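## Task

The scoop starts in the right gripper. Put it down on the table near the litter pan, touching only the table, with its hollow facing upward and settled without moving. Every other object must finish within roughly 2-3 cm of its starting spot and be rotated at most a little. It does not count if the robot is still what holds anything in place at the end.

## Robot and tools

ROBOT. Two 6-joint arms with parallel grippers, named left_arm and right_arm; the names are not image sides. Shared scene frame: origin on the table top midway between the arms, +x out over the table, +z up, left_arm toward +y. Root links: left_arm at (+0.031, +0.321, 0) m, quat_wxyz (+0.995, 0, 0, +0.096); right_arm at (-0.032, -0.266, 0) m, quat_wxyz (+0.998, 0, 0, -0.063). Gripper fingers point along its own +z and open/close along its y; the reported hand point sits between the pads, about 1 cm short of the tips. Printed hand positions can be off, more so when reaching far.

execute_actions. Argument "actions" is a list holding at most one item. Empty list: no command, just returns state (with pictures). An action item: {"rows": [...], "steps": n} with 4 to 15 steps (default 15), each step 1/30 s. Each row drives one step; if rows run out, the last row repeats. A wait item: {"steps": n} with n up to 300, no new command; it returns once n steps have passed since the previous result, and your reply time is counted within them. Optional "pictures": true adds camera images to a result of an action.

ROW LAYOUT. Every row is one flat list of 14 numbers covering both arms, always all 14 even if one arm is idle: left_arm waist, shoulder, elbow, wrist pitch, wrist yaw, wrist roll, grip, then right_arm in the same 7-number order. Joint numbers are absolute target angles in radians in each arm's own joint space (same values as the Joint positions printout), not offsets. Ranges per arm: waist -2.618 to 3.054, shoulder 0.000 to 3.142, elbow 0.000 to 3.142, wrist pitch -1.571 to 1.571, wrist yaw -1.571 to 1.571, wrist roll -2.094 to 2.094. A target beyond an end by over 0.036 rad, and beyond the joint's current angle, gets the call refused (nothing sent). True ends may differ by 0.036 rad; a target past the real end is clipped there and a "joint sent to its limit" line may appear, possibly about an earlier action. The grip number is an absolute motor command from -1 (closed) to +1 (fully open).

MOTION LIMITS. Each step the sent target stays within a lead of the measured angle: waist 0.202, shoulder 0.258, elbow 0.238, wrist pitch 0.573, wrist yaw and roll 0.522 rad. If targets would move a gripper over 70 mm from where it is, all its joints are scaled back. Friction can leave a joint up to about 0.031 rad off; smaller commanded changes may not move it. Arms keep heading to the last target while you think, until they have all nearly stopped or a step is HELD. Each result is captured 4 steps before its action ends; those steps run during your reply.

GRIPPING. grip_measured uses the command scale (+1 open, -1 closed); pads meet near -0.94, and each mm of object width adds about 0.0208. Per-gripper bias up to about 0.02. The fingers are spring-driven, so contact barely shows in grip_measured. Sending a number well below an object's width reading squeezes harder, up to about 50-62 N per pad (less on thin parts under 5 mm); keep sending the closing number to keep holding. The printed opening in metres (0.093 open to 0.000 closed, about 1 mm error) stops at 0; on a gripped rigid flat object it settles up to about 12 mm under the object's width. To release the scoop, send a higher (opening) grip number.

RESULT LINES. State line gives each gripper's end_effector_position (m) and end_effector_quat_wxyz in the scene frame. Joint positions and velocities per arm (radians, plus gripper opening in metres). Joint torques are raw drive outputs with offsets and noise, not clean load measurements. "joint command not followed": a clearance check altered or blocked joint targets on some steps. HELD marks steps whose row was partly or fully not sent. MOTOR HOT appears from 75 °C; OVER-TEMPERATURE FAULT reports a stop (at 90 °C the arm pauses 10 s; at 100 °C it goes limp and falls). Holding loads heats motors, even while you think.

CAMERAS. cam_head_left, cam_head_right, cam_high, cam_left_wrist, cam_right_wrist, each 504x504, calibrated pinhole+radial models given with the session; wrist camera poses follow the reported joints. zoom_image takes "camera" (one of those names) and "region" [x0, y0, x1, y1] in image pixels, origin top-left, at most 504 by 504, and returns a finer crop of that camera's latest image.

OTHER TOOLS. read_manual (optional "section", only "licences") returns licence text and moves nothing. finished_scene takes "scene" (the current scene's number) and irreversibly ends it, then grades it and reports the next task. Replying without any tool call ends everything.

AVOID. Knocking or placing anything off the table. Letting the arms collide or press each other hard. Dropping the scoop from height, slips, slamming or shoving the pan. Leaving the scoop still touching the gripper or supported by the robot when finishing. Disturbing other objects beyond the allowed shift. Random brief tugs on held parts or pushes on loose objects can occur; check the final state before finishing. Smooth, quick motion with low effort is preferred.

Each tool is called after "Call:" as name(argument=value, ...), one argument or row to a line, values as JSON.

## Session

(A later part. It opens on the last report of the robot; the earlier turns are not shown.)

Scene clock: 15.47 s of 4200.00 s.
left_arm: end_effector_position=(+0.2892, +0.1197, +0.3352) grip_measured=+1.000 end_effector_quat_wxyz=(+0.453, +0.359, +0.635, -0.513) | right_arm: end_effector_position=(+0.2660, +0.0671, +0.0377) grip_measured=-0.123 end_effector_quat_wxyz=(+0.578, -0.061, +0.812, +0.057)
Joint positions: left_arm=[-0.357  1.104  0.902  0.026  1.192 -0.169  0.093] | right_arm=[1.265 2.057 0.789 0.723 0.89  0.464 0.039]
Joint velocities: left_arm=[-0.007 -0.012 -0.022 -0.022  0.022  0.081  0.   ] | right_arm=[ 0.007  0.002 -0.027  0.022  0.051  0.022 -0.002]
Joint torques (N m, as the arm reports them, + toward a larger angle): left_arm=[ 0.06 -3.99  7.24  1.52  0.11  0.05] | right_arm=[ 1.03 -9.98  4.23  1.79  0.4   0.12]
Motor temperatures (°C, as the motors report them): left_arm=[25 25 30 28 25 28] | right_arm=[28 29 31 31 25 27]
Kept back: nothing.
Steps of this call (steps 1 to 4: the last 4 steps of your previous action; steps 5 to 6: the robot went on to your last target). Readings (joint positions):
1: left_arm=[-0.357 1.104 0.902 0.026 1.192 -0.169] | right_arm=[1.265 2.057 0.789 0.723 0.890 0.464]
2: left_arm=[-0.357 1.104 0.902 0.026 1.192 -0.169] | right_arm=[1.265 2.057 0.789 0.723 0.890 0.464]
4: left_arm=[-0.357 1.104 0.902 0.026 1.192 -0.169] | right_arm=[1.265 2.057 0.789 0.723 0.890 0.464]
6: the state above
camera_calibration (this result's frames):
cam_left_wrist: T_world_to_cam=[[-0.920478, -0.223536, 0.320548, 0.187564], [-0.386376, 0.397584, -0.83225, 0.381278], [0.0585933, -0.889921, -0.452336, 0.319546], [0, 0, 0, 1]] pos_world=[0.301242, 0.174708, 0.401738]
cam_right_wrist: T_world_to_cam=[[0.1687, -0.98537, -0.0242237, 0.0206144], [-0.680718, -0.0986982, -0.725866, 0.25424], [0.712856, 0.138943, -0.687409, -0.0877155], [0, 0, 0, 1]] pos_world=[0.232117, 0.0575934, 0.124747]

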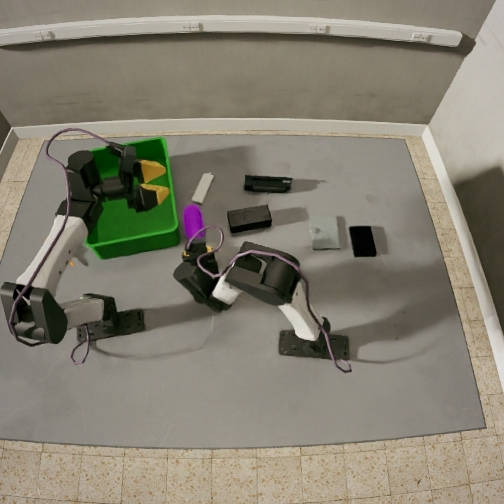

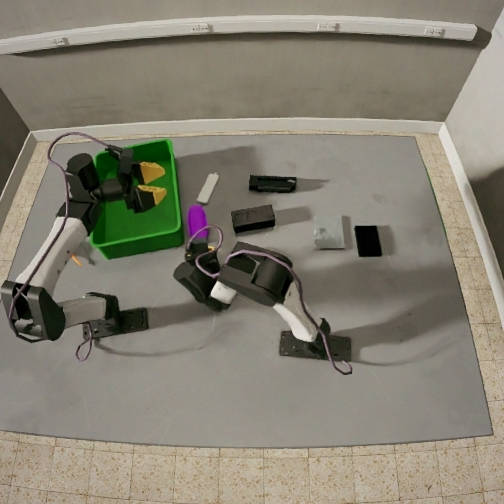

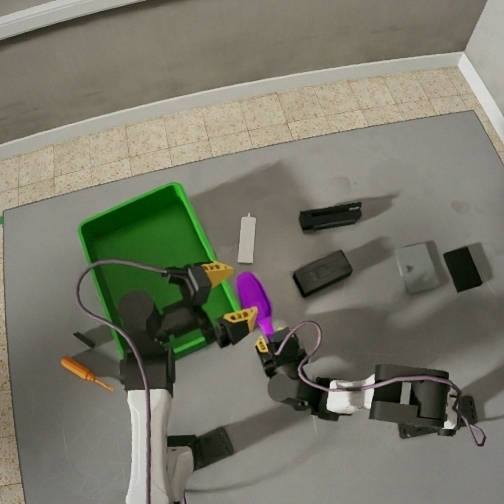

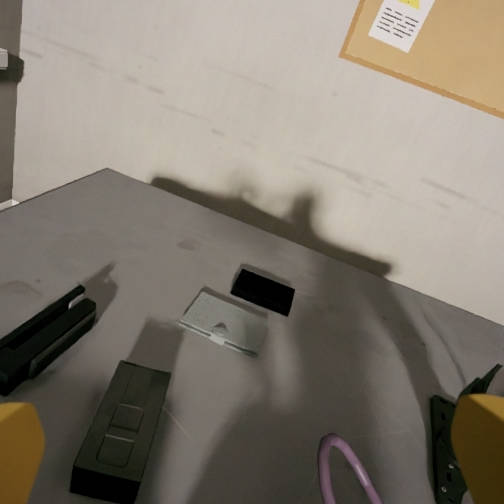

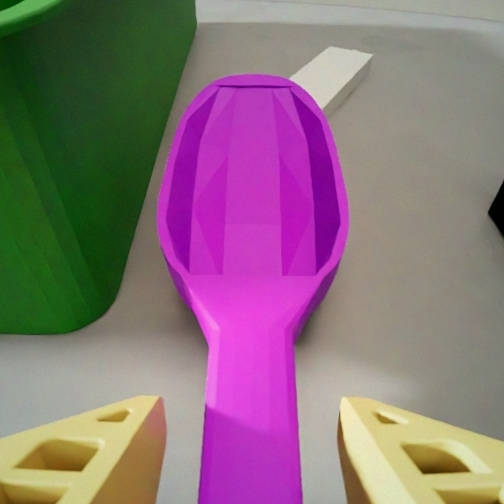

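Call:
execute_actions(
  actions=[
    {"rows": [
[-0.357,1.104,0.902,0.026,1.2,-0.169,1, 1.277,2.050,0.772,0.715,0.894,0.468,-0.08],
[-0.357,1.104,0.902,0.026,1.2,-0.169,1, 1.277,2.038,0.772,0.700,0.894,0.468,-0.05],
[-0.357,1.104,0.902,0.026,1.2,-0.169,1, 1.277,2.024,0.772,0.683,0.894,0.468,-0.05],
[-0.357,1.104,0.902,0.026,1.2,-0.169,1, 1.277,2.007,0.772,0.664,0.894,0.468,-0.05],
[-0.357,1.104,0.902,0.026,1.2,-0.169,1, 1.277,1.987,0.772,0.643,0.894,0.468,-0.05],
[-0.357,1.104,0.902,0.026,1.2,-0.169,1, 1.277,1.965,0.772,0.621,0.894,0.468,-0.05],
[-0.357,1.104,0.902,0.026,1.2,-0.169,1, 1.277,1.941,0.772,0.599,0.894,0.468,-0.05],
[-0.357,1.104,0.902,0.026,1.2,-0.169,1, 1.277,1.916,0.772,0.577,0.894,0.468,-0.05],
[-0.357,1.104,0.902,0.026,1.2,-0.169,1, 1.277,1.891,0.772,0.556,0.894,0.468,-0.05],
[-0.357,1.104,0.902,0.026,1.2,-0.169,1, 1.277,1.867,0.772,0.537,0.894,0.468,-0.05],
[-0.357,1.104,0.902,0.026,1.2,-0.169,1, 1.277,1.845,0.772,0.520,0.894,0.468,-0.05],
[-0.357,1.104,0.902,0.026,1.2,-0.169,1, 1.277,1.826,0.772,0.505,0.894,0.468,-0.05],
[-0.357,1.104,0.902,0.026,1.2,-0.169,1, 1.277,1.811,0.772,0.493,0.894,0.468,-0.05],
[-0.357,1.104,0.902,0.026,1.2,-0.169,1, 1.277,1.801,0.772,0.485,0.894,0.468,-0.05],
[-0.357,1.104,0.902,0.026,1.2,-0.169,1, 1.277,1.795,0.772,0.480,0.894,0.468,-0.05]
], "steps": 15},
  ],
)

Call:
execute_actions(
  actions=[
    {"steps": 10},
  ],
  pictures=true,
)

Scene clock: 16.30 s of 4200.00 s.
left_arm: end_effector_position=(+0.2892, +0.1197, +0.3352) grip_measured=+1.000 end_effector_quat_wxyz=(+0.453, +0.359, +0.635, -0.513) | right_arm: end_effector_position=(+0.2653, +0.0656, +0.0857) grip_measured=-0.053 end_effector_quat_wxyz=(+0.587, -0.048, +0.804, +0.075)
Joint positions: left_arm=[-0.357  1.104  0.902  0.026  1.192 -0.169  0.093] | right_arm=[1.265 1.897 0.789 0.612 0.89  0.464 0.043]
Joint velocities: left_arm=[-0.002 -0.002 -0.007 -0.037  0.007  0.051  0.   ] | right_arm=[-0.017 -0.779 -0.002 -0.374  0.081 -0.051  0.   ]
Joint torques (N m, as the arm reports them, + toward a larger angle): left_arm=[ 0.05 -3.89  7.19  1.53  0.11  0.06] | right_arm=[  1.1  -10.08   5.18   1.5    0.38   0.12]
Motor temperatures (°C, as the motors report them): left_arm=[25 25 30 28 25 28] | right_arm=[28 30 31 31 25 27]
Steps of this call (steps 1 to 14: the robot went on to your last target; steps 15 to 25: the first 11 steps of this action). Readings (joint positions):
15: left_arm=[-0.357 1.104 0.902 0.026 1.192 -0.169] | right_arm=[1.265 2.057 0.789 0.723 0.890 0.464]
16: left_arm=[-0.357 1.104 0.902 0.026 1.192 -0.169] | right_arm=[1.265 2.056 0.789 0.722 0.890 0.464]
18: left_arm=[-0.357 1.104 0.902 0.026 1.192 -0.169] | right_arm=[1.265 2.046 0.789 0.711 0.890 0.464]
22: left_arm=[-0.357 1.104 0.902 0.026 1.192 -0.169] | right_arm=[1.265 1.975 0.789 0.657 0.890 0.464]
25: the state above

Scene clock: 16.63 s of 4200.00 s.
left_arm: end_effector_position=(+0.2892, +0.1197, +0.3352) grip_measured=+1.000 end_effector_quat_wxyz=(+0.453, +0.359, +0.635, -0.513) | right_arm: end_effector_position=(+0.2628, +0.0601, +0.1122) grip_measured=-0.053 end_effector_quat_wxyz=(+0.590, -0.045, +0.803, +0.079)
Joint positions: left_arm=[-0.357  1.104  0.902  0.026  1.192 -0.169  0.093] | right_arm=[1.265 1.796 0.789 0.524 0.891 0.464 0.043]
Joint velocities: left_arm=[ 0.007  0.012  0.007 -0.037  0.007 -0.051  0.   ] | right_arm=[ 0.002  0.007 -0.012 -0.139 -0.007 -0.051  0.   ]
Joint torques (N m, as the arm reports them, + toward a larger angle): left_arm=[ 0.02 -3.92  7.25  1.51  0.11  0.04] | right_arm=[ 1.01 -9.14  5.71  1.53  0.37  0.11]
Motor temperatures (°C, as the motors report them): left_arm=[25 25 30 28 25 28] | right_arm=[28 30 31 31 25 27]
Kept back: nothing.
Steps of this call (steps 1 to 4: the last 4 steps of your previous action; steps 5 to 10: the robot went on to your last target). Readings (joint positions):
1: left_arm=[-0.357 1.104 0.902 0.026 1.192 -0.169] | right_arm=[1.265 1.871 0.789 0.598 0.890 0.464]
2: left_arm=[-0.357 1.104 0.902 0.026 1.192 -0.169] | right_arm=[1.265 1.848 0.789 0.585 0.890 0.464]
4: left_arm=[-0.357 1.104 0.902 0.026 1.192 -0.169] | right_arm=[1.265 1.813 0.789 0.564 0.890 0.464]
8: left_arm=[-0.357 1.104 0.902 0.026 1.192 -0.169] | right_arm=[1.265 1.796 0.789 0.538 0.891 0.464]
10: the state above
camera_calibration (this result's frames):
cam_left_wrist: T_world_to_cam=[[-0.920478, -0.223536, 0.320548, 0.187564], [-0.386376, 0.397584, -0.83225, 0.381278], [0.0585933, -0.889921, -0.452336, 0.319546], [0, 0, 0, 1]] pos_world=[0.301242, 0.174708, 0.401738]
cam_right_wrist: T_world_to_cam=[[0.169346, -0.982708, -0.0748813, 0.0213873], [-0.661449, -0.0570012, -0.747821, 0.300378], [0.730622, 0.17617, -0.659664, -0.043302], [0, 0, 0, 1]] pos_world=[0.2267, 0.045768, 0.197666]

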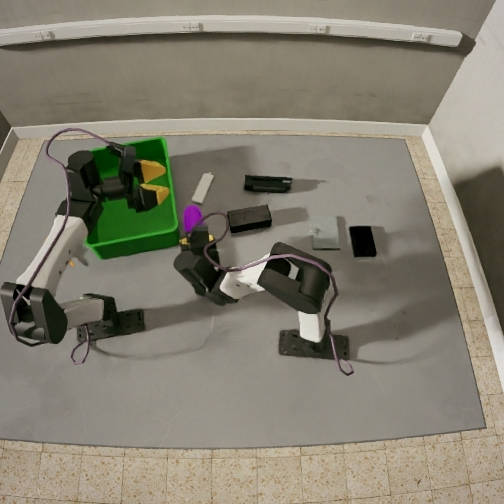

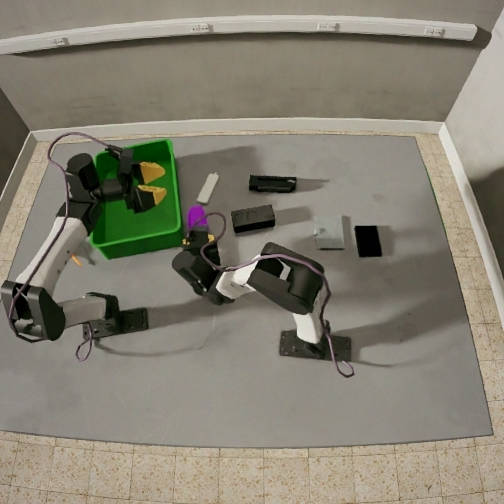

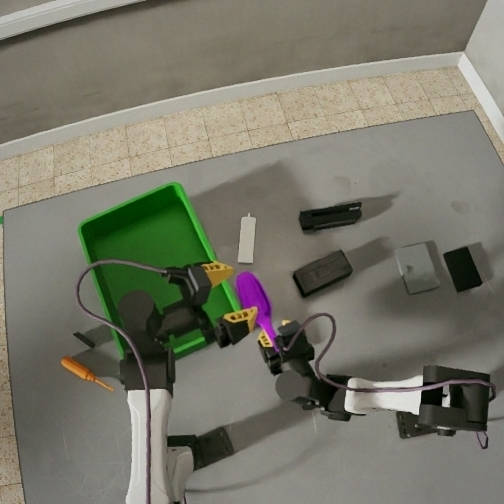

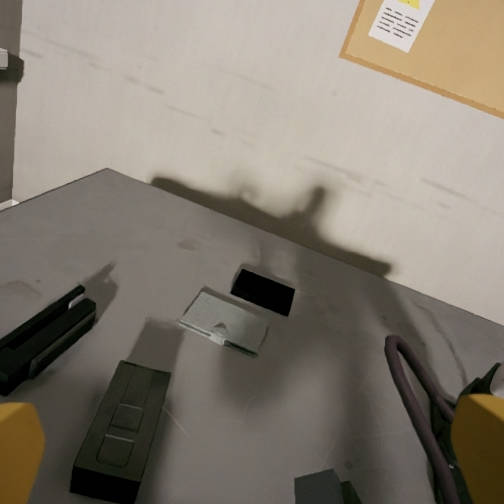

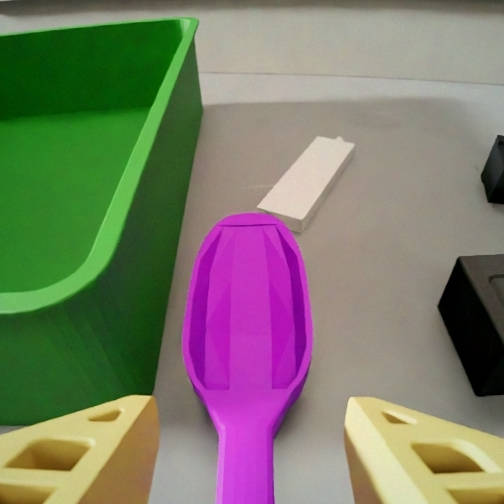

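The scoop is lying hollow side up beside the pan, clear of everything else, and the gripper is out of the way.

Call:
finished_scene(
  scene=1,
)

The scene is finished: the task was done.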